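# Fit the matching pentomino piece into its board hole

## Task

Place the loose piece that matches the hole in the wooden board's pentomino puzzle so it lies flat in that hole. Every other piece in the field containing the hole must stay flat in that field, and the board must stay right side up. Afterwards release the piece so the robot touches neither the board, its pieces nor any other loose object.

## Robot and tools

Robot: two six-joint arms, left_arm and right_arm, each ending in a parallel two-finger gripper. They face each other across a table. Scene frame: origin at the table centre, table surface at z = +0.020 m, +z up. left_arm's base is on the +y side at (+0.132, +0.551, +0.048) m with quat_wxyz (+0.762, 0, 0, -0.648). right_arm's base is at (-0.079, -0.437, +0.059) m with quat_wxyz (+0.686, 0, 0, +0.727). The names left and right are labels only; they do not match image sides.

Gripper frame: the fingers point along the gripper's +x axis and close along its y axis. The reported end_effector_position (the pinch link) sits between the finger pads, 3 to 4 cm behind the tips. Reported hand positions can be off, more so at long reach.

execute_actions takes "actions", a list holding one action, one wait, or nothing. The optional "pictures" flag asks for camera images. An empty list (LOOK) sends no command and returns the state with pictures. An action is {"rows": [...], "steps": n}, with n from 8 to 15 (default 15). Each step lasts 1/30 s. Each row covers one step, and the last row repeats if there are fewer rows than steps. A wait is {"steps": n} with n up to 300. It adds no command and returns once n steps have passed since the previous result; your reply time counts toward them. A refused call moves nothing.

Row layout: one list of 14 numbers covering both arms, always all 14 even if only one arm should move. First left_arm: waist, shoulder, elbow, wrist pitch, wrist yaw, wrist roll, opening. Then the same seven for right_arm. The six joint values are absolute target angles in radians, in the same form as the Joint positions line, not offsets. Ranges: waist -3.054 to 3.054, shoulder 0.000 to 3.142, elbow 0.000 to 2.356, wrist pitch -1.571 to 1.571, wrist yaw -1.571 to 1.571, wrist roll -3.142 to 3.142. A call is refused if a target goes over 0.010 rad past a range end and farther out than the joint's last reported angle. True ends may differ by up to 0.010 rad; an over-limit target is clipped to the real end, and the result may say "joint sent to its limit" (possibly about an earlier action). Opening is an absolute value from -1 to 1: +1 fully open (0.088 m pad gap), empty fingers meet near -0.80, and lower values close no further. Closing fully takes at least about 0.5 s.

Motion: each joint's target is held within a fixed lead of its measured angle per step (0.211 rad for waist, shoulder and elbow; 0.213 wrist pitch; 0.267 wrist yaw; 0.228 wrist roll). If targets would move a gripper over 70 mm from where it is, all that arm's targets are scaled back. Far moves therefore need several calls. Friction can leave joints short of target, especially at long reach, and tiny turns may not happen; check Joint positions after each move.

Timing: each action's result is taken 8 steps before it ends; those steps run while you compose the next reply, and the simulation keeps running as you think. Arms keep heading for the last commanded row until they settle or a step is HELD; then only a new action moves them on.

Result lines: the state line "left_arm: ... | right_arm: ..." gives each gripper's position (m), quat_wxyz and velocities in the scene frame. Joint positions and Joint velocities list each arm's joints in column order plus the pad gap in metres. grip_measured is the measured opening on the command scale; it can be off by about 1 mm per gripper and reads up to 0.061 narrower when squeezing hard. To hold something, command about 0.07 below grip_measured (less for a lighter grip). Parts narrower than about 3 mm get reduced force. "joint command not followed" means the clearance check altered or blocked joint targets on some steps. HELD marks steps where your row was not sent, wholly or partly. Joint torques and External joint torques are noisy, offset estimates including friction and held weight; "no reading" means none. MOTOR HOT warns from 50 °C; at 95 °C an OVER-TEMPERATURE FAULT holds the arm, and without cooling it can lose power and go limp, dropping anything held. A TORQUE FAULT (contact load reaching a limit: waist 17.8, shoulder 22, elbow 22, wrist pitch 5.8, wrist yaw 5.78, wrist roll 5.42 N m, held weight included) stops that arm for 10 s and cancels the rest of the call.

Cameras: cam_high and cam_low, each 504x504, given in that order. zoom_image takes "camera" (cam_high or cam_low) and "region" [x0, y0, x1, y1] in image pixels from the top-left, at most 504 by 504, and returns a sharper view of the latest image. read_manual only returns licence texts. finished_scene takes "scene", the current scene's number; it ends that scene irreversibly and reports success. Replying without any tool call ends everything.

Avoid: arms colliding or pressing each other (ends the scene), knocking anything off the table (failure), drops, slips, slams, hard pushes, flipping the board or disturbing other pieces. Objects held may be tugged briefly and loose ones nudged, so grip firmly and recheck. Move smoothly, then release and withdraw clear of all loose items before finishing.

Each tool is called after ">>>" by a JSON object that holds its "method" and its "body", one argument or row to a line.

## Session

>>> {"method": "execute_actions", "body": {
  "actions": []
}}

Scene clock: 0.00 s of 3950.00 s.
left_arm: end_effector_position=(+0.1844, +0.2407, +0.3713) grip_measured=+0.994 end_effector_quat_wxyz=(+0.765, -0.015, -0.023, -0.643) end_effector_velocity=(+0.002, +0.001, -0.002) end_effector_angular_velocity=(+0.003, +0.023, +0.009) | right_arm: end_effector_position=(-0.0348, +0.0043, +0.2192) grip_measured=+0.991 end_effector_quat_wxyz=(+0.656, -0.673, +0.115, +0.322) end_effector_velocity=(+0.002, -0.002, +0.001) end_effector_angular_velocity=(-0.012, -0.010, +0.000)
Joint positions: left_arm=[ 0.004  0.845  0.647  0.252 -0.006  0.007  0.088] | right_arm=[ 0.117  2.049  1.712 -1.014  0.93  -0.188  0.088]
Joint velocities: left_arm=[ 0.002 -0.002 -0.002 -0.007 -0.007 -0.022 -0.   ] | right_arm=[-0.002 -0.002 -0.002 -0.007  0.007 -0.007 -0.   ]
Joint torques (N m, as the arm reports them, + toward a larger angle): no reading
External joint torques (N m, as the arm's controller estimates them; a push from outside toward a larger angle lowers the number): no reading
Heat: left arm: hottest elbow 23 °C (+0.0 °C/min); right arm: hottest shoulder 24 °C (+0.0 °C/min).

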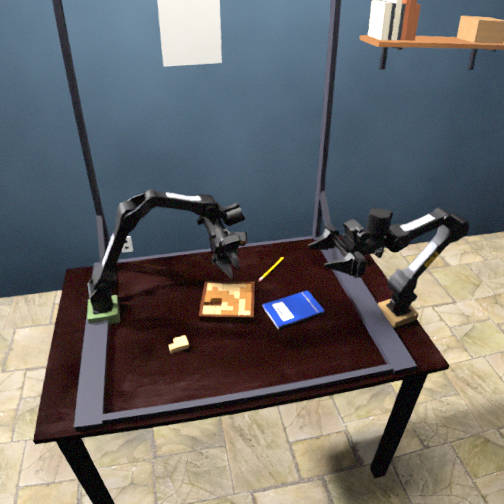

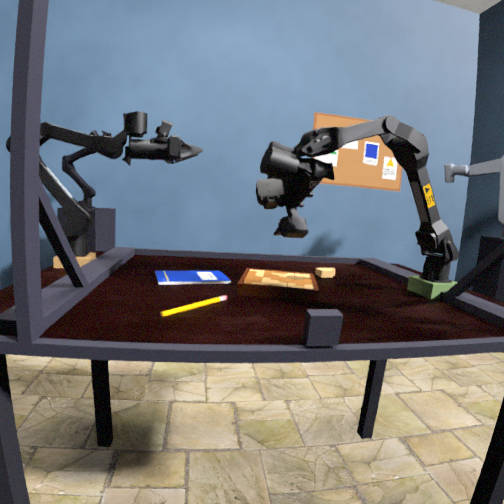

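>>> {"method": "zoom_image", "body": {
  "camera": "cam_high",
  "region": [150, 260, 290, 370]
}}

>>> {"method": "zoom_image", "body": {
  "camera": "cam_low",
  "region": [220, 250, 360, 310]
}}

Region (150, 260, 290, 370) of cam_high's 504x504 image, scaled by 3.600, with more detail than that image has; it fills the top 396 rows of this view, and the rest is white.

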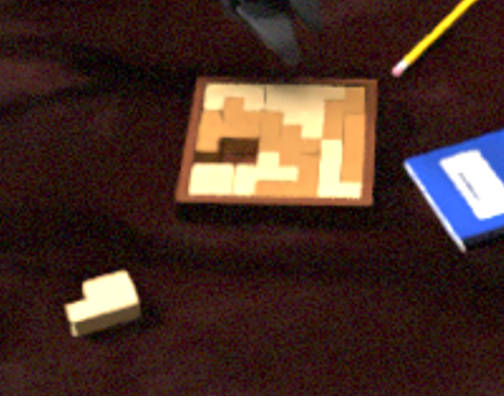

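Region (220, 250, 360, 310) of cam_low's 504x504 image, scaled by 3.600, with more detail than that image has; it fills the top 216 rows of this view, and the rest is white.

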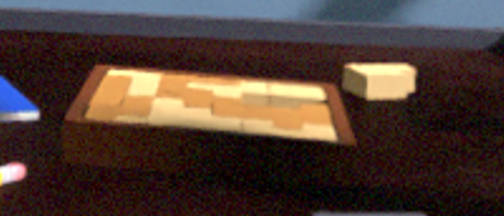

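>>> {"method": "execute_actions", "body": {
  "actions": [
    {"rows":[[0.004,0.845,0.647,0.252,0,0,1,-0.2,1.9,1.45,-1.0,0.3,-0.5,1]],"steps":15}
  ]
}}

>>> {"method": "execute_actions", "body": {
  "actions": [
    {"rows":[[-0.9,0.6,0.5,0.252,0,0,1,-0.764,1.827,1.177,-0.921,0,-0.846,1]],"steps":15}
  ]
}}

>>> {"method": "execute_actions", "body": {
  "actions": [
    {"steps":30}
  ],
  "pictures": true
}}

Scene clock: 2.43 s of 3950.00 s.
left_arm: end_effector_position=(+0.1842, +0.2407, +0.3713) grip_measured=+0.994 end_effector_quat_wxyz=(+0.765, -0.016, -0.022, -0.644) end_effector_velocity=(-0.001, +0.001, -0.004) end_effector_angular_velocity=(+0.013, +0.025, -0.001) | right_arm: end_effector_position=(+0.0299, -0.0629, +0.1561) grip_measured=+0.991 end_effector_quat_wxyz=(+0.515, -0.673, +0.295, +0.442) end_effector_velocity=(+0.164, -0.181, -0.189) end_effector_angular_velocity=(-0.328, +1.625, -0.473)
Joint positions: left_arm=[ 0.004  0.845  0.647  0.252 -0.004  0.004  0.088] | right_arm=[-0.177  1.931  1.485 -1.005  0.439 -0.459  0.088]
Joint velocities: left_arm=[-0.007 -0.007 -0.002 -0.022 -0.007 -0.022 -0.   ] | right_arm=[-1.057 -0.081 -0.422  0.007 -1.634 -0.432 -0.   ]
Joint torques (N m, as the arm reports them, + toward a larger angle): left_arm=[-0.12 -2.68  7.82  1.83  0.16 -0.12] | right_arm=[ 4.88 -9.8   4.04  0.42 -0.19 -0.24]
External joint torques (N m, as the arm's controller estimates them; a push from outside toward a larger angle lowers the number): left_arm=[-0.08 -0.44  0.52  0.03  0.15 -0.13] | right_arm=[ 0.48 -0.97 -2.23 -0.37 -0.06 -0.21]
Heat: left arm: hottest elbow 23 °C (+0.0 °C/min); right arm: hottest shoulder 25 °C (+0.0 °C/min).
Steps of this call (steps 1 to 66: nothing new was sent; steps 67 to 73: the first 7 steps of this action). Readings (joint positions):
67: left_arm=[0.004 0.845 0.647 0.252 -0.006 0.007] | right_arm=[0.105 2.030 1.683 -0.993 0.876 -0.231]
68: left_arm=[0.004 0.845 0.647 0.252 -0.006 0.006] | right_arm=[0.076 2.004 1.639 -0.999 0.802 -0.285]
70: left_arm=[0.004 0.845 0.647 0.252 -0.006 0.004] | right_arm=[-0.020 1.957 1.556 -1.005 0.663 -0.384]
73: the state above

Scene clock: 2.93 s of 3950.00 s.
left_arm: end_effector_position=(+0.0618, +0.2925, +0.3808) grip_measured=+0.994 end_effector_quat_wxyz=(+0.606, -0.069, -0.054, -0.791) end_effector_velocity=(-0.497, +0.174, +0.011) end_effector_angular_velocity=(-0.099, +0.036, -1.960) | right_arm: end_effector_position=(+0.0840, -0.1578, +0.1005) grip_measured=+0.991 end_effector_quat_wxyz=(+0.423, -0.576, +0.422, +0.557) end_effector_velocity=(+0.460, -0.419, -0.096) end_effector_angular_velocity=(-0.212, +0.467, -1.583)
Joint positions: left_arm=[-0.426  0.611  0.529  0.256 -0.001  0.001  0.088] | right_arm=[-0.574  1.846  1.205 -0.932  0.027 -0.806  0.088]
Joint velocities: left_arm=[-1.966 -0.198 -0.071 -0.022 -0.007 -0.007 -0.   ] | right_arm=[-2.015 -0.002 -0.413  0.007 -0.3   -0.432 -0.   ]
Joint torques (N m, as the arm reports them, + toward a larger angle): left_arm=[-0.43 -0.48  4.89  1.51  0.06 -0.05] | right_arm=[-0.05 -8.21  4.31  0.27 -0.15 -0.24]
External joint torques (N m, as the arm's controller estimates them; a push from outside toward a larger angle lowers the number): left_arm=[-0.48 -0.24 -1.57  0.03  0.08 -0.06] | right_arm=[-0.38  0.4  -1.45 -0.15 -0.07 -0.22]
Heat: left arm: hottest elbow 24 °C (+0.0 °C/min); right arm: hottest shoulder 25 °C (+0.0 °C/min).
Steps of this call (steps 1 to 8: the last 8 steps of your previous action; steps 9 to 15: the first 7 steps of this action). Readings (joint positions):
9: left_arm=[-0.025 0.810 0.624 0.258 -0.019 0.001] | right_arm=[-0.218 1.898 1.422 -0.958 0.230 -0.554]
10: left_arm=[-0.088 0.754 0.587 0.247 -0.011 0.001] | right_arm=[-0.261 1.874 1.371 -0.946 0.149 -0.620]
12: left_arm=[-0.226 0.657 0.537 0.249 -0.001 0.001] | right_arm=[-0.375 1.846 1.279 -0.947 0.079 -0.730]
15: the state above

Scene clock: 3.93 s of 3950.00 s.
left_arm: end_effector_position=(-0.0478, +0.3532, +0.3757) grip_measured=+0.994 end_effector_quat_wxyz=(+0.403, -0.075, -0.034, -0.911) end_effector_velocity=(-0.002, +0.002, -0.002) end_effector_angular_velocity=(+0.019, +0.010, -0.018) | right_arm: end_effector_position=(+0.1290, -0.1936, +0.0978) grip_measured=+0.991 end_effector_quat_wxyz=(+0.464, -0.533, +0.468, +0.531) end_effector_velocity=(-0.000, -0.000, +0.003) end_effector_angular_velocity=(+0.007, +0.004, -0.010)
Joint positions: left_arm=[-0.896  0.602  0.516  0.253  0.004  0.001  0.088] | right_arm=[-0.764  1.841  1.188 -0.923  0.003 -0.839  0.088]
Joint velocities: left_arm=[-0.007 -0.002 -0.002 -0.007  0.007 -0.022 -0.   ] | right_arm=[-0.002 -0.007  0.002 -0.007 -0.007  0.007 -0.   ]
Joint torques (N m, as the arm reports them, + toward a larger angle): left_arm=[-0.44 -1.48  5.88  1.75 -0.1  -0.06] | right_arm=[ 0.14 -7.84  2.85  0.01 -0.12 -0.22]
External joint torques (N m, as the arm's controller estimates them; a push from outside toward a larger angle lowers the number): left_arm=[-0.44 -0.67 -1.25  0.02 -0.1  -0.07] | right_arm=[ 0.15 -0.76 -2.29 -0.3  -0.08 -0.22]
Heat: left arm: hottest elbow 24 °C (+0.0 °C/min); right arm: hottest shoulder 25 °C (+0.0 °C/min).
Kept back: nothing.
Steps of this call (steps 1 to 8: the last 8 steps of your previous action; steps 9 to 30: the robot went on to your last target). Readings (joint positions):
1: left_arm=[-0.492 0.607 0.527 0.256 -0.001 0.001] | right_arm=[-0.640 1.846 1.196 -0.931 0.021 -0.817]
2: left_arm=[-0.557 0.605 0.524 0.255 -0.001 0.001] | right_arm=[-0.695 1.845 1.194 -0.927 0.019 -0.823]
4: left_arm=[-0.688 0.605 0.518 0.253 -0.001 0.001] | right_arm=[-0.759 1.843 1.193 -0.923 0.017 -0.831]
8: left_arm=[-0.867 0.604 0.516 0.253 0.004 0.001] | right_arm=[-0.767 1.841 1.189 -0.923 0.004 -0.838]
30: the state above
All arms were judged still, so your last target was given up. Only a new action makes them travel on or press farther. Fingers that are still opening or closing keep moving.

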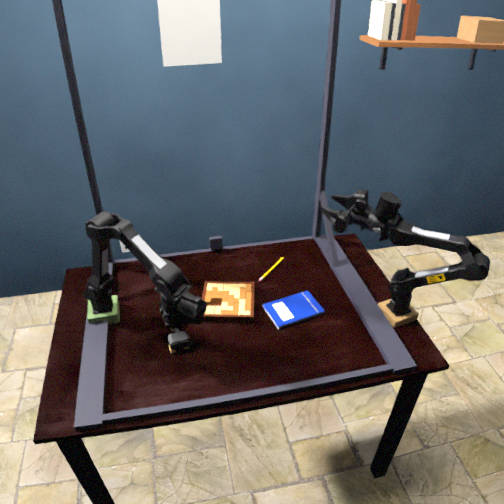

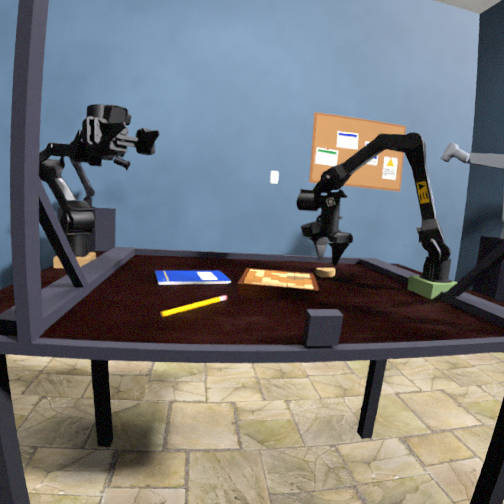

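>>> {"method": "zoom_image", "body": {
  "camera": "cam_high",
  "region": [140, 290, 240, 370]
}}

>>> {"method": "zoom_image", "body": {
  "camera": "cam_low",
  "region": [280, 200, 380, 290]
}}

Region (140, 290, 240, 370) of cam_high's 504x504 image, scaled by 5.040, with more detail than that image has; it fills the top 403 rows of this view, and the rest is white.

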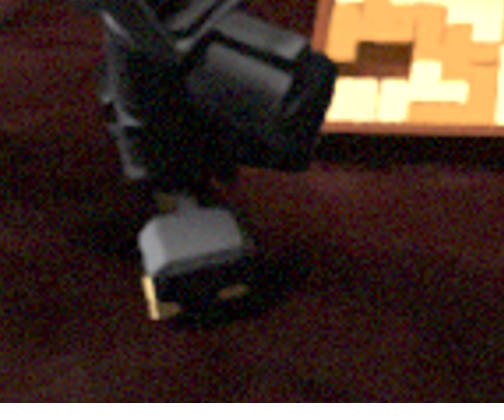

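Region (280, 200, 380, 290) of cam_low's 504x504 image, scaled by 5.040, with more detail than that image has; it fills the top 454 rows of this view, and the rest is white.

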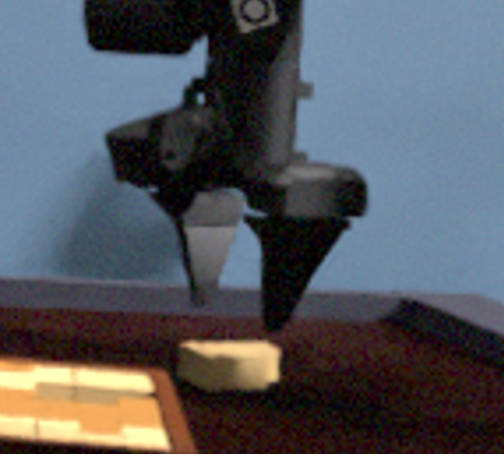

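>>> {"method": "execute_actions", "body": {
  "actions": [
    {"rows":[[-0.9,0.6,0.5,0.252,0,0,1,-0.764,1.891,1.099,-0.779,0,-0.846,1]],"steps":15}
  ]
}}

>>> {"method": "execute_actions", "body": {
  "actions": [
    {"steps":15}
  ],
  "pictures": true
}}

>>> {"method": "zoom_image", "body": {
  "camera": "cam_high",
  "region": [140, 290, 240, 370]
}}

>>> {"method": "zoom_image", "body": {
  "camera": "cam_low",
  "region": [280, 200, 380, 290]
}}

Scene clock: 5.10 s of 3950.00 s.
left_arm: end_effector_position=(-0.0478, +0.3532, +0.3757) grip_measured=+0.994 end_effector_quat_wxyz=(+0.403, -0.075, -0.034, -0.911) end_effector_velocity=(+0.000, -0.002, -0.003) end_effector_angular_velocity=(+0.007, -0.011, +0.016) | right_arm: end_effector_position=(+0.1277, -0.1949, +0.0667) grip_measured=+0.991 end_effector_quat_wxyz=(+0.466, -0.533, +0.465, +0.532) end_effector_velocity=(-0.007, -0.007, -0.038) end_effector_angular_velocity=(-0.016, +0.023, -0.010)
Joint positions: left_arm=[-0.896  0.602  0.516  0.253  0.004  0.001  0.088] | right_arm=[-0.764  1.885  1.108 -0.794  0.002 -0.84   0.088]
Joint velocities: left_arm=[-0.007  0.002 -0.002 -0.007 -0.022  0.007 -0.001] | right_arm=[-0.002  0.061 -0.09   0.125 -0.007  0.007 -0.   ]
Joint torques (N m, as the arm reports them, + toward a larger angle): left_arm=[-0.45 -1.45  5.85  1.74 -0.1  -0.05] | right_arm=[ 0.09 -6.25  3.43  0.27 -0.12 -0.24]
External joint torques (N m, as the arm's controller estimates them; a push from outside toward a larger angle lowers the number): left_arm=[-0.44 -0.63 -1.34 -0.01 -0.1  -0.06] | right_arm=[ 0.1   1.92 -2.26 -0.19 -0.06 -0.25]
Heat: left arm: hottest elbow 24 °C (+11.8 °C/min); right arm: hottest shoulder 26 °C (+23.5 °C/min).
Steps of this call (steps 1 to 28: nothing new was sent; steps 29 to 35: the first 7 steps of this action). Readings (joint positions):
29: left_arm=[-0.896 0.602 0.516 0.253 0.004 0.001] | right_arm=[-0.764 1.844 1.171 -0.886 0.002 -0.840]
30: left_arm=[-0.896 0.602 0.516 0.253 0.004 0.001] | right_arm=[-0.764 1.846 1.155 -0.844 0.002 -0.840]
32: left_arm=[-0.896 0.602 0.516 0.253 0.004 0.001] | right_arm=[-0.764 1.866 1.131 -0.812 0.002 -0.840]
35: the state above

Scene clock: 5.60 s of 3950.00 s.
left_arm: end_effector_position=(-0.0478, +0.3532, +0.3757) grip_measured=+0.994 end_effector_quat_wxyz=(+0.403, -0.075, -0.034, -0.911) end_effector_velocity=(+0.000, -0.000, -0.003) end_effector_angular_velocity=(+0.009, -0.016, +0.006) | right_arm: end_effector_position=(+0.1290, -0.1934, +0.0662) grip_measured=+0.991 end_effector_quat_wxyz=(+0.469, -0.533, +0.462, +0.532) end_effector_velocity=(-0.001, -0.001, -0.002) end_effector_angular_velocity=(+0.003, +0.007, +0.005)
Joint positions: left_arm=[-0.896  0.602  0.516  0.253  0.004  0.001  0.088] | right_arm=[-0.764  1.886  1.107 -0.782  0.002 -0.84   0.088]
Joint velocities: left_arm=[-0.002 -0.002  0.002 -0.022 -0.007  0.007 -0.   ] | right_arm=[-0.002  0.002 -0.007  0.007 -0.007 -0.007 -0.   ]
Joint torques (N m, as the arm reports them, + toward a larger angle): left_arm=[-0.42 -1.47  5.88  1.73 -0.11 -0.05] | right_arm=[ 0.08 -5.8   2.97  0.07 -0.09 -0.23]
External joint torques (N m, as the arm's controller estimates them; a push from outside toward a larger angle lowers the number): left_arm=[-0.41 -0.62 -1.33 -0.02 -0.11 -0.06] | right_arm=[ 0.06  1.21 -1.82 -0.25 -0.04 -0.23]
Heat: left arm: hottest elbow 24 °C (+10.7 °C/min); right arm: hottest shoulder 26 °C (+21.4 °C/min).
Kept back: nothing.
Steps of this call (steps 1 to 8: the last 8 steps of your previous action; steps 9 to 15: the robot went on to your last target). Readings (joint positions):
1: left_arm=[-0.896 0.602 0.516 0.253 0.004 0.001] | right_arm=[-0.764 1.886 1.107 -0.790 0.002 -0.840]
2: left_arm=[-0.896 0.602 0.516 0.253 0.004 0.001] | right_arm=[-0.764 1.886 1.107 -0.787 0.002 -0.840]
4: left_arm=[-0.896 0.602 0.516 0.253 0.004 0.001] | right_arm=[-0.764 1.886 1.107 -0.782 0.002 -0.840]
8: left_arm=[-0.896 0.602 0.516 0.253 0.004 0.001] | right_arm=[-0.764 1.886 1.107 -0.782 0.002 -0.840]
15: the state above

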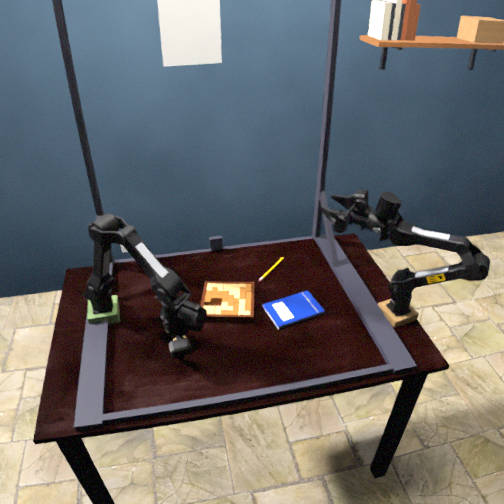

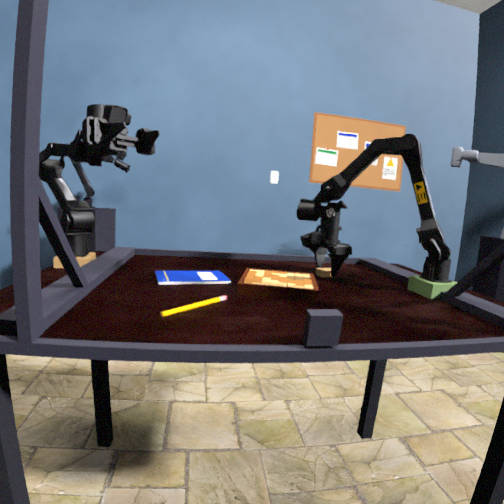

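Region (140, 290, 240, 370) of cam_high's 504x504 image, scaled by 5.040, with more detail than that image has; it fills the top 403 rows of this view, and the rest is white.

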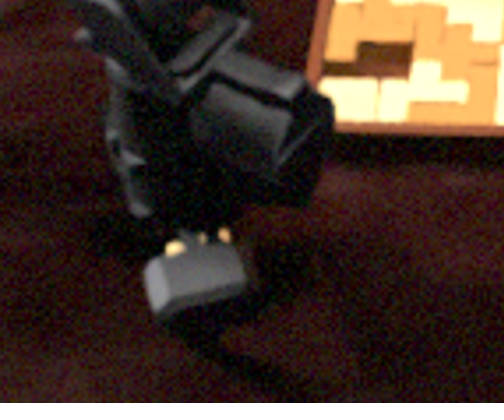

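Region (280, 200, 380, 290) of cam_low's 504x504 image, scaled by 5.040, with more detail than that image has; it fills the top 454 rows of this view, and the rest is white.

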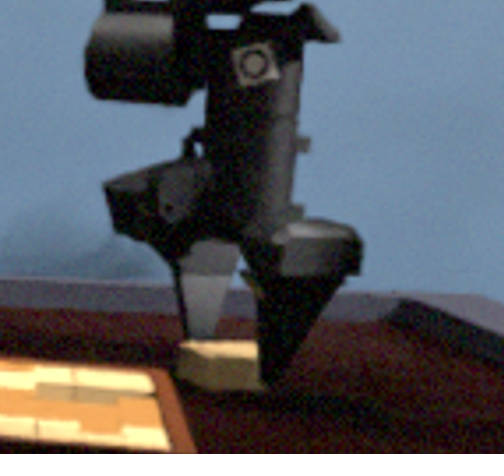

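>>> {"method": "execute_actions", "body": {
  "actions": [
    {"rows":[[-0.9,0.6,0.5,0.252,0,0,1,-0.764,1.886,1.115,-0.79,0,-0.846,-0.15]],"steps":15}
  ]
}}

>>> {"method": "execute_actions", "body": {
  "actions": [
    {"steps":20}
  ],
  "pictures": true
}}

>>> {"method": "zoom_image", "body": {
  "camera": "cam_high",
  "region": [140, 270, 270, 370]
}}

>>> {"method": "zoom_image", "body": {
  "camera": "cam_low",
  "region": [280, 200, 380, 290]
}}

Scene clock: 6.27 s of 3950.00 s.
left_arm: end_effector_position=(-0.0478, +0.3532, +0.3757) grip_measured=+0.994 end_effector_quat_wxyz=(+0.403, -0.075, -0.034, -0.911) end_effector_velocity=(-0.001, +0.000, -0.005) end_effector_angular_velocity=(+0.022, -0.008, -0.001) | right_arm: end_effector_position=(+0.1283, -0.1942, +0.0662) grip_measured=+0.214 end_effector_quat_wxyz=(+0.467, -0.533, +0.464, +0.532) end_effector_velocity=(-0.000, -0.002, +0.000) end_effector_angular_velocity=(-0.001, +0.010, +0.000)
Joint positions: left_arm=[-0.896  0.602  0.516  0.253  0.004  0.001  0.088] | right_arm=[-0.764  1.886  1.107 -0.786  0.001 -0.84   0.049]
Joint velocities: left_arm=[-0.007 -0.002 -0.002 -0.022 -0.007 -0.007  0.   ] | right_arm=[-0.007 -0.002 -0.002 -0.007 -0.007 -0.007 -0.175]
Joint torques (N m, as the arm reports them, + toward a larger angle): left_arm=[-0.43 -1.46  5.87  1.74 -0.1  -0.06] | right_arm=[-0.05 -6.18  4.57 -0.29 -0.16 -0.26]
External joint torques (N m, as the arm's controller estimates them; a push from outside toward a larger angle lowers the number): left_arm=[-0.43 -0.65 -1.27  0.01 -0.1  -0.07] | right_arm=[-0.01  0.91 -0.24 -0.59 -0.11 -0.26]
Heat: left arm: hottest elbow 24 °C (+9.6 °C/min); right arm: hottest shoulder 26 °C (+19.1 °C/min).
Steps of this call (steps 1 to 13: the robot went on to your last target; steps 14 to 20: the first 7 steps of this action). Readings (joint positions):
14: left_arm=[-0.896 0.602 0.516 0.253 0.004 0.001] | right_arm=[-0.764 1.886 1.107 -0.782 0.002 -0.840]
15: left_arm=[-0.896 0.602 0.516 0.253 0.004 0.001] | right_arm=[-0.764 1.886 1.107 -0.782 0.002 -0.840]
17: left_arm=[-0.896 0.602 0.516 0.253 0.004 0.001] | right_arm=[-0.764 1.886 1.107 -0.785 0.002 -0.840]
20: the state above

Scene clock: 6.93 s of 3950.00 s.
left_arm: end_effector_position=(-0.0478, +0.3532, +0.3757) grip_measured=+0.994 end_effector_quat_wxyz=(+0.403, -0.075, -0.034, -0.911) end_effector_velocity=(+0.000, -0.001, -0.005) end_effector_angular_velocity=(+0.012, -0.019, +0.006) | right_arm: end_effector_position=(+0.1281, -0.1944, +0.0662) grip_measured=-0.050 end_effector_quat_wxyz=(+0.467, -0.533, +0.464, +0.532) end_effector_velocity=(-0.003, -0.000, +0.000) end_effector_angular_velocity=(+0.009, +0.021, +0.005)
Joint positions: left_arm=[-0.896  0.602  0.516  0.253  0.004  0.001  0.088] | right_arm=[-0.764  1.886  1.107 -0.788  0.001 -0.84   0.037]
Joint velocities: left_arm=[-0.002 -0.002 -0.002 -0.022 -0.007  0.007 -0.   ] | right_arm=[-0.002 -0.002 -0.002 -0.007 -0.022 -0.007 -0.   ]
Joint torques (N m, as the arm reports them, + toward a larger angle): left_arm=[-0.42 -1.47  5.89  1.74 -0.09 -0.05] | right_arm=[-0.05 -6.6   4.6  -0.2  -0.08 -0.16]
External joint torques (N m, as the arm's controller estimates them; a push from outside toward a larger angle lowers the number): left_arm=[-0.4  -0.63 -1.26  0.   -0.1  -0.06] | right_arm=[-0.11  0.51 -0.21 -0.5  -0.03 -0.16]
Heat: left arm: hottest elbow 24 °C (+8.7 °C/min); right arm: hottest shoulder 26 °C (+17.3 °C/min).
Kept back: nothing.
Steps of this call (steps 1 to 8: the last 8 steps of your previous action; steps 9 to 15: the robot went on to your last target; steps 16 to 20: nothing new was sent). Readings (joint positions):
1: left_arm=[-0.896 0.602 0.516 0.253 0.004 0.001] | right_arm=[-0.764 1.886 1.107 -0.787 0.001 -0.840]
2: left_arm=[-0.896 0.602 0.516 0.253 0.004 0.001] | right_arm=[-0.764 1.886 1.107 -0.787 0.001 -0.840]
4: left_arm=[-0.896 0.602 0.516 0.253 0.004 0.001] | right_arm=[-0.764 1.886 1.107 -0.788 0.001 -0.840]
8: left_arm=[-0.896 0.602 0.516 0.253 0.004 0.001] | right_arm=[-0.764 1.886 1.107 -0.788 0.001 -0.840]
20: the state above
All arms were judged still, so your last target was given up. Only a new action makes them travel on or press farther. Fingers that are still opening or closing keep moving.

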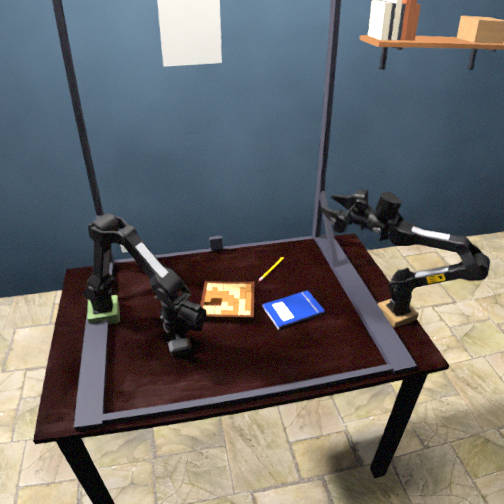

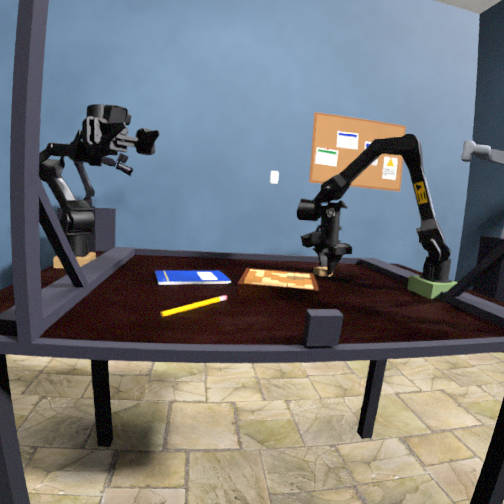

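Region (140, 270, 270, 370) of cam_high's 504x504 image, scaled by 3.877, with more detail than that image has; it fills the top 388 rows of this view, and the rest is white.

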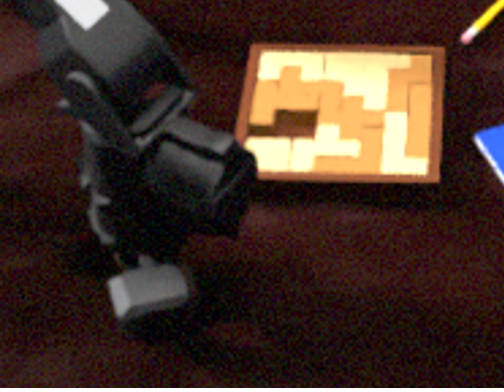

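Region (280, 200, 380, 290) of cam_low's 504x504 image, scaled by 5.040, with more detail than that image has; it fills the top 454 rows of this view, and the rest is white.

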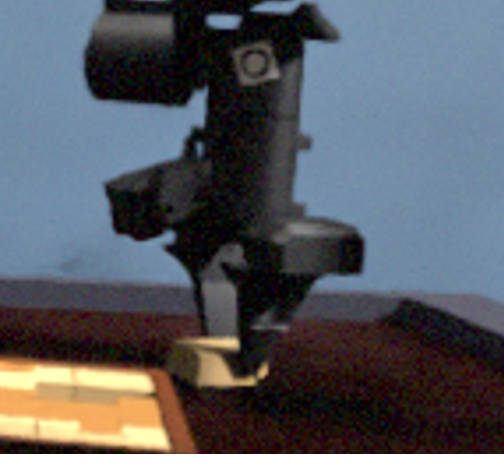

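>>> {"method": "execute_actions", "body": {
  "actions": [
    {"rows":[[-0.9,0.6,0.5,0.252,0,0,1,-0.764,1.82,1.18,-0.93,0,-0.846,-0.15]],"steps":12}
  ]
}}

>>> {"method": "execute_actions", "body": {
  "actions": [
    {"rows":[[-0.9,0.6,0.5,0.252,0,0,1,-0.6,1.87,1.27,-0.97,0,-0.6,-0.15],[-0.9,0.6,0.5,0.252,0,0,1,-0.6,1.87,1.27,-0.97,0,-0.6,-0.15],[-0.9,0.6,0.5,0.252,0,0,1,-0.6,1.87,1.27,-0.97,0,-0.6,-0.15],[-0.9,0.6,0.5,0.252,0,0,1,-0.4,1.95,1.38,-1.0,0,-0.3,-0.15],[-0.9,0.6,0.5,0.252,0,0,1,-0.4,1.95,1.38,-1.0,0,-0.3,-0.15],[-0.9,0.6,0.5,0.252,0,0,1,-0.4,1.95,1.38,-1.0,0,-0.3,-0.15],[-0.9,0.6,0.5,0.252,0,0,1,-0.142,2.055,1.51,-1.025,0,0.128,-0.15]],"steps":15}
  ]
}}

>>> {"method": "execute_actions", "body": {
  "actions": [
    {"steps":30}
  ],
  "pictures": true
}}

>>> {"method": "zoom_image", "body": {
  "camera": "cam_high",
  "region": [170, 250, 280, 330]
}}

>>> {"method": "zoom_image", "body": {
  "camera": "cam_low",
  "region": [220, 210, 340, 300]
}}

Scene clock: 8.50 s of 3950.00 s.
left_arm: end_effector_position=(-0.0478, +0.3532, +0.3757) grip_measured=+0.994 end_effector_quat_wxyz=(+0.403, -0.075, -0.034, -0.911) end_effector_velocity=(+0.001, +0.001, +0.002) end_effector_angular_velocity=(-0.003, +0.014, +0.004) | right_arm: end_effector_position=(+0.1228, -0.2006, +0.0848) grip_measured=-0.050 end_effector_quat_wxyz=(+0.453, -0.533, +0.478, +0.532) end_effector_velocity=(+0.038, +0.045, +0.162) end_effector_angular_velocity=(+0.270, -0.221, -0.010)
Joint positions: left_arm=[-0.896  0.602  0.516  0.253  0.004  0.001  0.088] | right_arm=[-0.764  1.853  1.146 -0.899  0.001 -0.84   0.037]
Joint velocities: left_arm=[-0.002 -0.007 -0.002  0.007 -0.007 -0.007  0.   ] | right_arm=[-0.002 -0.344  0.276 -0.271 -0.007  0.007 -0.   ]
Joint torques (N m, as the arm reports them, + toward a larger angle): left_arm=[-0.39 -1.45  5.9   1.74 -0.09 -0.06] | right_arm=[-0.03 -7.15  5.31 -0.29 -0.16 -0.24]
External joint torques (N m, as the arm's controller estimates them; a push from outside toward a larger angle lowers the number): left_arm=[-0.38 -0.55 -1.36 -0.03 -0.1  -0.07] | right_arm=[-0.03 -0.59  0.36 -0.58 -0.12 -0.25]
Heat: left arm: hottest wrist pitch 25 °C (+14.1 °C/min); right arm: hottest shoulder 26 °C (+14.1 °C/min).
Steps of this call (steps 1 to 43: nothing new was sent; steps 44 to 47: the first 4 steps of this action). Readings (joint positions):
44: left_arm=[-0.896 0.602 0.516 0.253 0.004 0.001] | right_arm=[-0.764 1.881 1.120 -0.822 0.001 -0.840]
45: left_arm=[-0.896 0.602 0.516 0.253 0.004 0.001] | right_arm=[-0.764 1.876 1.131 -0.864 0.001 -0.840]
47: the state above

Scene clock: 9.00 s of 3950.00 s.
left_arm: end_effector_position=(-0.0478, +0.3532, +0.3757) grip_measured=+0.994 end_effector_quat_wxyz=(+0.403, -0.075, -0.034, -0.911) end_effector_velocity=(-0.001, +0.002, +0.001) end_effector_angular_velocity=(-0.001, +0.009, -0.011) | right_arm: end_effector_position=(+0.0620, -0.1139, +0.1090) grip_measured=-0.050 end_effector_quat_wxyz=(+0.495, -0.507, +0.492, +0.506) end_effector_velocity=(-0.441, +0.420, +0.017) end_effector_angular_velocity=(-0.184, +0.156, +0.005)
Joint positions: left_arm=[-0.896  0.602  0.516  0.253  0.004  0.001  0.088] | right_arm=[-0.468  1.934  1.361 -0.995  0.004 -0.437  0.037]
Joint velocities: left_arm=[-0.002 -0.002 -0.002  0.007  0.007 -0.007  0.   ] | right_arm=[ 1.595  0.911  1.341 -0.667 -0.066  1.59  -0.   ]
Joint torques (N m, as the arm reports them, + toward a larger angle): left_arm=[-0.41 -1.43  5.9   1.73 -0.09 -0.06] | right_arm=[ 0.24 -4.39  5.86  0.32 -0.14  0.25]
External joint torques (N m, as the arm's controller estimates them; a push from outside toward a larger angle lowers the number): left_arm=[-0.4  -0.58 -1.3  -0.02 -0.09 -0.07] | right_arm=[ 0.13  1.99  1.1  -0.48 -0.1   0.2 ]
Heat: left arm: hottest wrist pitch 25 °C (+13.3 °C/min); right arm: hottest shoulder 26 °C (+13.3 °C/min).
Steps of this call (steps 1 to 8: the last 8 steps of your previous action; steps 9 to 15: the first 7 steps of this action). Readings (joint positions):
9: left_arm=[-0.896 0.602 0.516 0.253 0.004 0.001] | right_arm=[-0.749 1.834 1.186 -0.945 0.011 -0.783]
10: left_arm=[-0.896 0.602 0.516 0.253 0.004 0.001] | right_arm=[-0.715 1.843 1.205 -0.953 0.011 -0.725]
12: left_arm=[-0.896 0.602 0.516 0.253 0.004 0.001] | right_arm=[-0.630 1.869 1.256 -0.971 0.005 -0.627]
15: the state above

Scene clock: 10.00 s of 3950.00 s.
left_arm: end_effector_position=(-0.0478, +0.3532, +0.3757) grip_measured=+0.994 end_effector_quat_wxyz=(+0.403, -0.075, -0.034, -0.911) end_effector_velocity=(+0.003, -0.001, -0.001) end_effector_angular_velocity=(+0.009, +0.006, +0.018) | right_arm: end_effector_position=(-0.0471, -0.0577, +0.1031) grip_measured=-0.050 end_effector_quat_wxyz=(+0.549, -0.445, +0.549, +0.446) end_effector_velocity=(-0.000, -0.004, -0.001) end_effector_angular_velocity=(-0.012, +0.008, -0.010)
Joint positions: left_arm=[-0.896  0.602  0.516  0.253  0.004  0.001  0.088] | right_arm=[-0.143  2.044  1.496 -1.022 -0.001  0.122  0.037]
Joint velocities: left_arm=[-0.002 -0.007 -0.002 -0.007 -0.022 -0.007 -0.   ] | right_arm=[-0.002 -0.002 -0.007 -0.007 -0.007  0.007 -0.   ]
Joint torques (N m, as the arm reports them, + toward a larger angle): left_arm=[-0.41 -1.45  5.89  1.74 -0.09 -0.05] | right_arm=[-0.15 -6.62  5.61 -0.25  0.05  0.3 ]
External joint torques (N m, as the arm's controller estimates them; a push from outside toward a larger angle lowers the number): left_arm=[-0.43 -0.6  -1.31 -0.02 -0.09 -0.06] | right_arm=[-0.15  1.94  0.38 -0.55  0.06  0.3 ]
Heat: left arm: hottest elbow 25 °C (+12.0 °C/min); right arm: hottest shoulder 26 °C (+12.0 °C/min).
Kept back: nothing.
Steps of this call (steps 1 to 8: the last 8 steps of your previous action; steps 9 to 30: the robot went on to your last target). Readings (joint positions):
1: left_arm=[-0.896 0.602 0.516 0.253 0.004 0.001] | right_arm=[-0.415 1.961 1.400 -1.001 0.003 -0.379]
2: left_arm=[-0.896 0.602 0.516 0.253 0.004 0.001] | right_arm=[-0.362 1.986 1.433 -1.001 0.003 -0.320]
4: left_arm=[-0.896 0.602 0.516 0.253 0.004 0.001] | right_arm=[-0.255 2.020 1.470 -1.009 0.003 -0.192]
8: left_arm=[-0.896 0.602 0.516 0.253 0.004 0.001] | right_arm=[-0.129 2.042 1.490 -1.021 -0.007 0.042]
30: the state above
All arms were judged still, so your last target was given up. Only a new action makes them travel on or press farther. Fingers that are still opening or closing keep moving.

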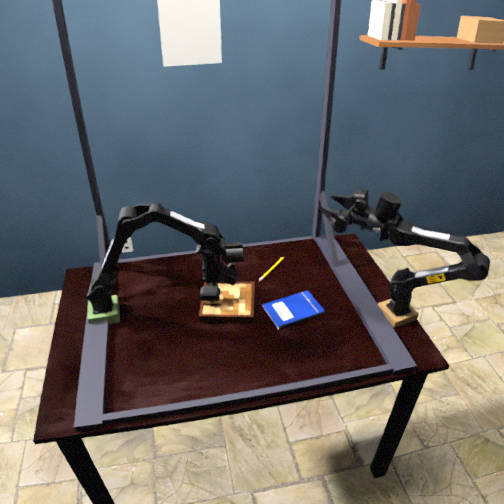

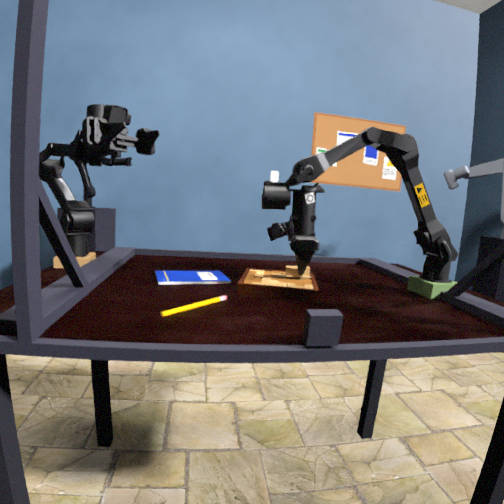

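Region (170, 250, 280, 330) of cam_high's 504x504 image, scaled by 4.582, with more detail than that image has; it fills the top 367 rows of this view, and the rest is white.

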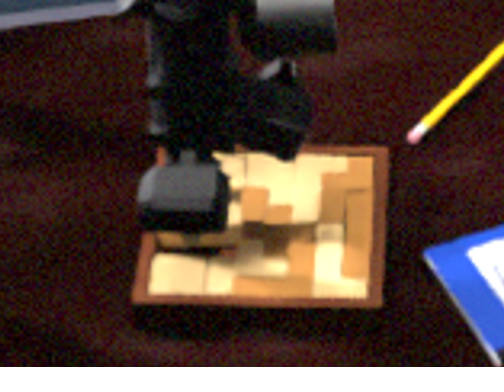

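Region (220, 210, 340, 300) of cam_low's 504x504 image, scaled by 4.200, with more detail than that image has; it fills the top 378 rows of this view, and the rest is white.

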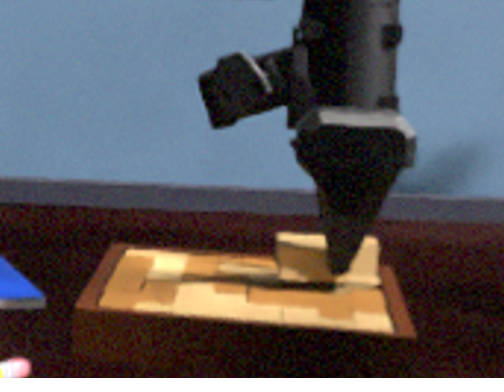

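>>> {"method": "execute_actions", "body": {
  "actions": [
    {"rows":[[-0.9,0.6,0.5,0.252,0,0,1,-0.122,2.075,1.478,-0.985,0,0.148,-0.15]],"steps":15}
  ]
}}

>>> {"method": "execute_actions", "body": {
  "actions": [
    {"steps":15}
  ],
  "pictures": true
}}

>>> {"method": "zoom_image", "body": {
  "camera": "cam_high",
  "region": [170, 250, 280, 330]
}}

>>> {"method": "zoom_image", "body": {
  "camera": "cam_low",
  "region": [220, 210, 340, 300]
}}

Scene clock: 10.93 s of 3950.00 s.
left_arm: end_effector_position=(-0.0478, +0.3532, +0.3757) grip_measured=+0.994 end_effector_quat_wxyz=(+0.403, -0.075, -0.034, -0.911) end_effector_velocity=(-0.001, +0.000, -0.000) end_effector_angular_velocity=(+0.004, +0.008, -0.001) | right_arm: end_effector_position=(-0.0533, -0.0528, +0.0953) grip_measured=-0.050 end_effector_quat_wxyz=(+0.551, -0.444, +0.547, +0.448) end_effector_velocity=(-0.001, +0.014, +0.000) end_effector_angular_velocity=(+0.066, +0.003, +0.010)
Joint positions: left_arm=[-0.896  0.602  0.516  0.253  0.004  0.001  0.088] | right_arm=[-0.125  2.063  1.491 -0.99   0.001  0.14   0.037]
Joint velocities: left_arm=[-0.007  0.002 -0.002  0.007 -0.007 -0.007 -0.   ] | right_arm=[ 0.002 -0.002 -0.002  0.066 -0.007 -0.007 -0.   ]
Joint torques (N m, as the arm reports them, + toward a larger angle): left_arm=[-0.42 -1.46  5.87  1.73 -0.09 -0.05] | right_arm=[ 0.39 -6.93  2.85  0.12 -0.04  0.26]
External joint torques (N m, as the arm's controller estimates them; a push from outside toward a larger angle lowers the number): left_arm=[-0.42 -0.64 -1.31 -0.01 -0.09 -0.06] | right_arm=[ 0.47  1.87 -2.48 -0.22 -0.05  0.26]
Heat: left arm: hottest elbow 25 °C (+11.0 °C/min); right arm: hottest shoulder 26 °C (+11.0 °C/min).
Steps of this call (steps 1 to 21: nothing new was sent; steps 22 to 28: the first 7 steps of this action). Readings (joint positions):
22: left_arm=[-0.896 0.602 0.516 0.253 0.004 0.001] | right_arm=[-0.142 2.047 1.495 -1.019 -0.001 0.127]
23: left_arm=[-0.896 0.602 0.516 0.253 0.004 0.001] | right_arm=[-0.139 2.050 1.495 -1.008 -0.001 0.132]
25: left_arm=[-0.896 0.602 0.516 0.253 0.004 0.001] | right_arm=[-0.130 2.058 1.494 -0.995 -0.001 0.137]
28: the state above

Scene clock: 11.43 s of 3950.00 s.
left_arm: end_effector_position=(-0.0478, +0.3532, +0.3757) grip_measured=+0.994 end_effector_quat_wxyz=(+0.403, -0.075, -0.034, -0.911) end_effector_velocity=(+0.003, -0.003, -0.005) end_effector_angular_velocity=(+0.024, -0.007, +0.023) | right_arm: end_effector_position=(-0.0535, -0.0522, +0.0952) grip_measured=-0.050 end_effector_quat_wxyz=(+0.552, -0.442, +0.546, +0.448) end_effector_velocity=(-0.003, -0.005, +0.000) end_effector_angular_velocity=(-0.020, +0.023, +0.005)
Joint positions: left_arm=[-0.896  0.602  0.516  0.253  0.004  0.001  0.088] | right_arm=[-0.125  2.063  1.491 -0.987  0.     0.141  0.037]
Joint velocities: left_arm=[ 0.002 -0.002 -0.002 -0.022 -0.022 -0.007 -0.   ] | right_arm=[-0.002 -0.002 -0.002 -0.022 -0.022 -0.007 -0.   ]
Joint torques (N m, as the arm reports them, + toward a larger angle): left_arm=[-0.42 -1.45  5.88  1.75 -0.1  -0.04] | right_arm=[-0.05 -6.65  2.77  0.12 -0.09  0.22]
External joint torques (N m, as the arm's controller estimates them; a push from outside toward a larger angle lowers the number): left_arm=[-0.43 -0.55 -1.36 -0.02 -0.09 -0.05] | right_arm=[-0.05  2.1  -2.49 -0.21 -0.09  0.22]
Heat: left arm: hottest elbow 25 °C (+10.5 °C/min); right arm: hottest shoulder 27 °C (+15.7 °C/min).
Kept back: nothing.
Steps of this call (steps 1 to 8: the last 8 steps of your previous action; steps 9 to 15: the robot went on to your last target). Readings (joint positions):
1: left_arm=[-0.896 0.602 0.516 0.253 0.004 0.001] | right_arm=[-0.125 2.063 1.491 -0.988 0.001 0.141]
2: left_arm=[-0.896 0.602 0.516 0.253 0.004 0.001] | right_arm=[-0.125 2.063 1.491 -0.987 0.001 0.141]
4: left_arm=[-0.896 0.602 0.516 0.253 0.004 0.001] | right_arm=[-0.125 2.063 1.491 -0.987 0.001 0.141]
8: left_arm=[-0.896 0.602 0.516 0.253 0.004 0.001] | right_arm=[-0.125 2.063 1.491 -0.987 0.001 0.141]
15: the state above
All arms were judged still, so your last target was given up. Only a new action makes them travel on or press farther. Fingers that are still opening or closing keep moving.

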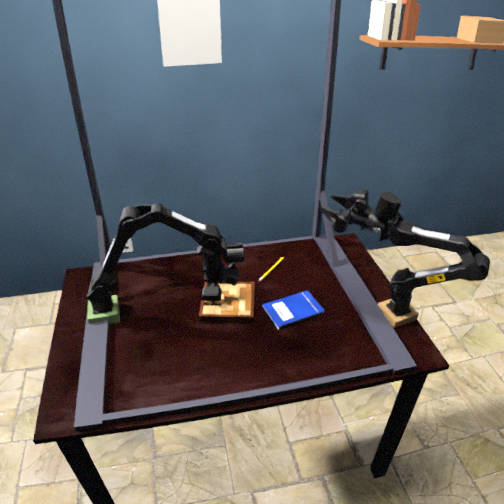

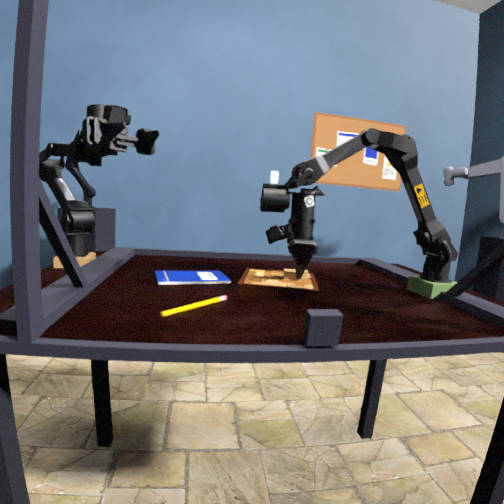

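Region (170, 250, 280, 330) of cam_high's 504x504 image, scaled by 4.582, with more detail than that image has; it fills the top 367 rows of this view, and the rest is white.

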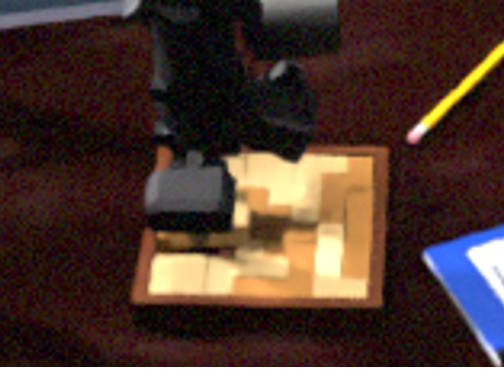

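Region (220, 210, 340, 300) of cam_low's 504x504 image, scaled by 4.200, with more detail than that image has; it fills the top 378 rows of this view, and the rest is white.

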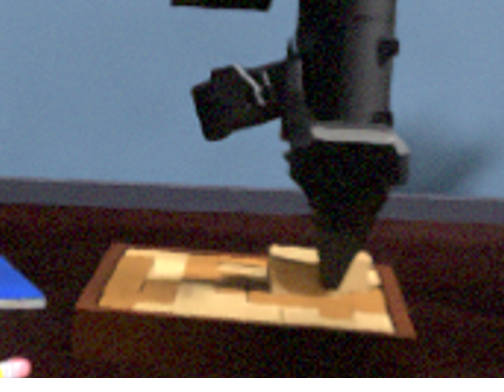

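>>> {"method": "execute_actions", "body": {
  "actions": [
    {"rows":[[-0.9,0.6,0.5,0.252,0,0,1,-0.122,2.035,1.445,-0.987,0,0.148,-0.15]],"steps":15}
  ]
}}

>>> {"method": "execute_actions", "body": {
  "actions": [
    {"steps":15}
  ],
  "pictures": true
}}

>>> {"method": "zoom_image", "body": {
  "camera": "cam_high",
  "region": [170, 250, 280, 330]
}}

>>> {"method": "zoom_image", "body": {
  "camera": "cam_low",
  "region": [220, 210, 340, 300]
}}

Scene clock: 12.27 s of 3950.00 s.
left_arm: end_effector_position=(-0.0478, +0.3532, +0.3757) grip_measured=+0.994 end_effector_quat_wxyz=(+0.403, -0.075, -0.034, -0.911) end_effector_velocity=(-0.001, -0.000, -0.003) end_effector_angular_velocity=(+0.013, -0.004, -0.006) | right_arm: end_effector_position=(-0.0539, -0.0587, +0.0945) grip_measured=-0.050 end_effector_quat_wxyz=(+0.550, -0.444, +0.548, +0.446) end_effector_velocity=(+0.001, -0.010, +0.001) end_effector_angular_velocity=(-0.027, -0.006, +0.005)
Joint positions: left_arm=[-0.896  0.602  0.516  0.253  0.004  0.001  0.088] | right_arm=[-0.125  2.046  1.462 -0.983  0.     0.142  0.037]
Joint velocities: left_arm=[ 0.002  0.002 -0.002 -0.007  0.007 -0.007 -0.   ] | right_arm=[-0.002 -0.017 -0.022 -0.022  0.007 -0.007  0.   ]
Joint torques (N m, as the arm reports them, + toward a larger angle): left_arm=[-0.43 -1.46  5.85  1.74 -0.09 -0.06] | right_arm=[ 0.32 -8.81  2.4  -0.29  0.    0.22]
External joint torques (N m, as the arm's controller estimates them; a push from outside toward a larger angle lowers the number): left_arm=[-0.44 -0.66 -1.3   0.01 -0.09 -0.07] | right_arm=[ 0.33 -0.15 -2.9  -0.66  0.    0.22]
Heat: left arm: hottest elbow 25 °C (+9.8 °C/min); right arm: hottest shoulder 27 °C (+14.7 °C/min).
Steps of this call (steps 1 to 18: nothing new was sent; steps 19 to 25: the first 7 steps of this action). Readings (joint positions):
19: left_arm=[-0.896 0.602 0.516 0.253 0.004 0.001] | right_arm=[-0.125 2.061 1.485 -0.984 0.000 0.142]
20: left_arm=[-0.896 0.602 0.516 0.253 0.004 0.001] | right_arm=[-0.125 2.056 1.478 -0.982 0.000 0.142]
22: left_arm=[-0.896 0.602 0.516 0.253 0.004 0.001] | right_arm=[-0.125 2.049 1.467 -0.983 0.000 0.142]
25: the state above

Scene clock: 12.77 s of 3950.00 s.
left_arm: end_effector_position=(-0.0478, +0.3532, +0.3757) grip_measured=+0.994 end_effector_quat_wxyz=(+0.403, -0.075, -0.034, -0.911) end_effector_velocity=(+0.001, -0.001, -0.004) end_effector_angular_velocity=(+0.015, -0.002, +0.008) | right_arm: end_effector_position=(-0.0540, -0.0591, +0.0946) grip_measured=-0.050 end_effector_quat_wxyz=(+0.550, -0.444, +0.548, +0.446) end_effector_velocity=(-0.002, -0.001, +0.001) end_effector_angular_velocity=(-0.002, +0.007, +0.010)
Joint positions: left_arm=[-0.896  0.602  0.516  0.253  0.004  0.001  0.088] | right_arm=[-0.125  2.045  1.461 -0.983  0.     0.142  0.037]
Joint velocities: left_arm=[ 0.002 -0.002 -0.007 -0.007 -0.007 -0.007  0.   ] | right_arm=[ 0.002 -0.002  0.002 -0.007 -0.007 -0.007 -0.   ]
Joint torques (N m, as the arm reports them, + toward a larger angle): left_arm=[-0.42 -1.48  5.84  1.73 -0.1  -0.05] | right_arm=[ 0.24 -8.85  2.53 -0.33 -0.05  0.25]
External joint torques (N m, as the arm's controller estimates them; a push from outside toward a larger angle lowers the number): left_arm=[-0.42 -0.64 -1.3  -0.01 -0.1  -0.06] | right_arm=[ 0.18 -0.19 -2.79 -0.67 -0.04  0.25]
Heat: left arm: hottest elbow 25 °C (+9.4 °C/min); right arm: hottest shoulder 27 °C (+14.1 °C/min).
Kept back: nothing.
Steps of this call (steps 1 to 8: the last 8 steps of your previous action; steps 9 to 15: the robot went on to your last target). Readings (joint positions):
1: left_arm=[-0.896 0.602 0.516 0.253 0.004 0.001] | right_arm=[-0.125 2.046 1.462 -0.983 0.000 0.142]
2: left_arm=[-0.896 0.602 0.516 0.253 0.004 0.001] | right_arm=[-0.125 2.046 1.462 -0.983 0.000 0.142]
4: left_arm=[-0.896 0.602 0.516 0.253 0.004 0.001] | right_arm=[-0.125 2.045 1.461 -0.983 0.000 0.142]
8: left_arm=[-0.896 0.602 0.516 0.253 0.004 0.001] | right_arm=[-0.125 2.045 1.461 -0.983 0.000 0.142]
15: the state above
All arms were judged still, so your last target was given up. Only a new action makes them travel on or press farther. Fingers that are still opening or closing keep moving.

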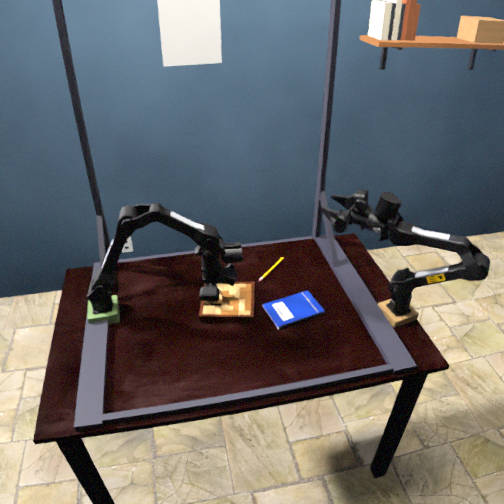

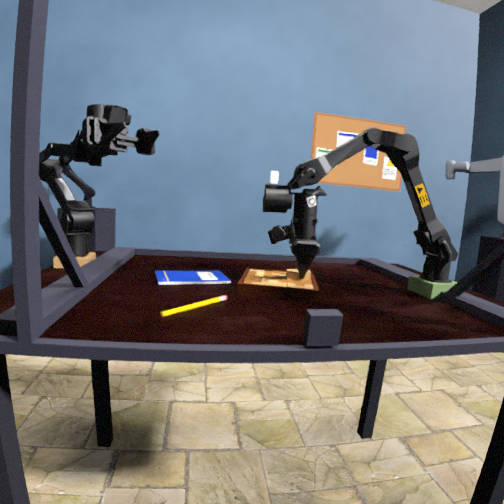

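Region (170, 250, 280, 330) of cam_high's 504x504 image, scaled by 4.582, with more detail than that image has; it fills the top 367 rows of this view, and the rest is white.

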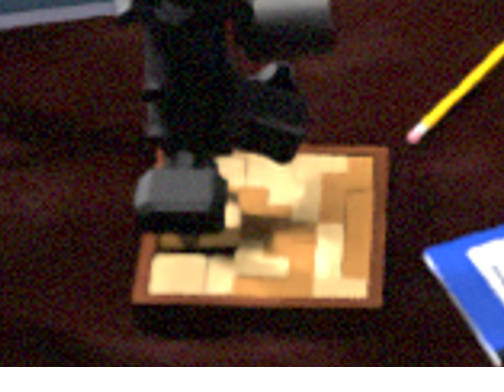

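Region (220, 210, 340, 300) of cam_low's 504x504 image, scaled by 4.200, with more detail than that image has; it fills the top 378 rows of this view, and the rest is white.

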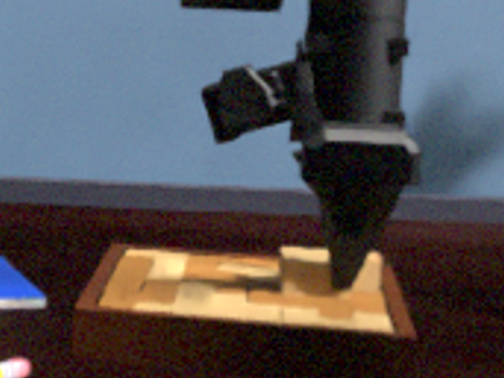

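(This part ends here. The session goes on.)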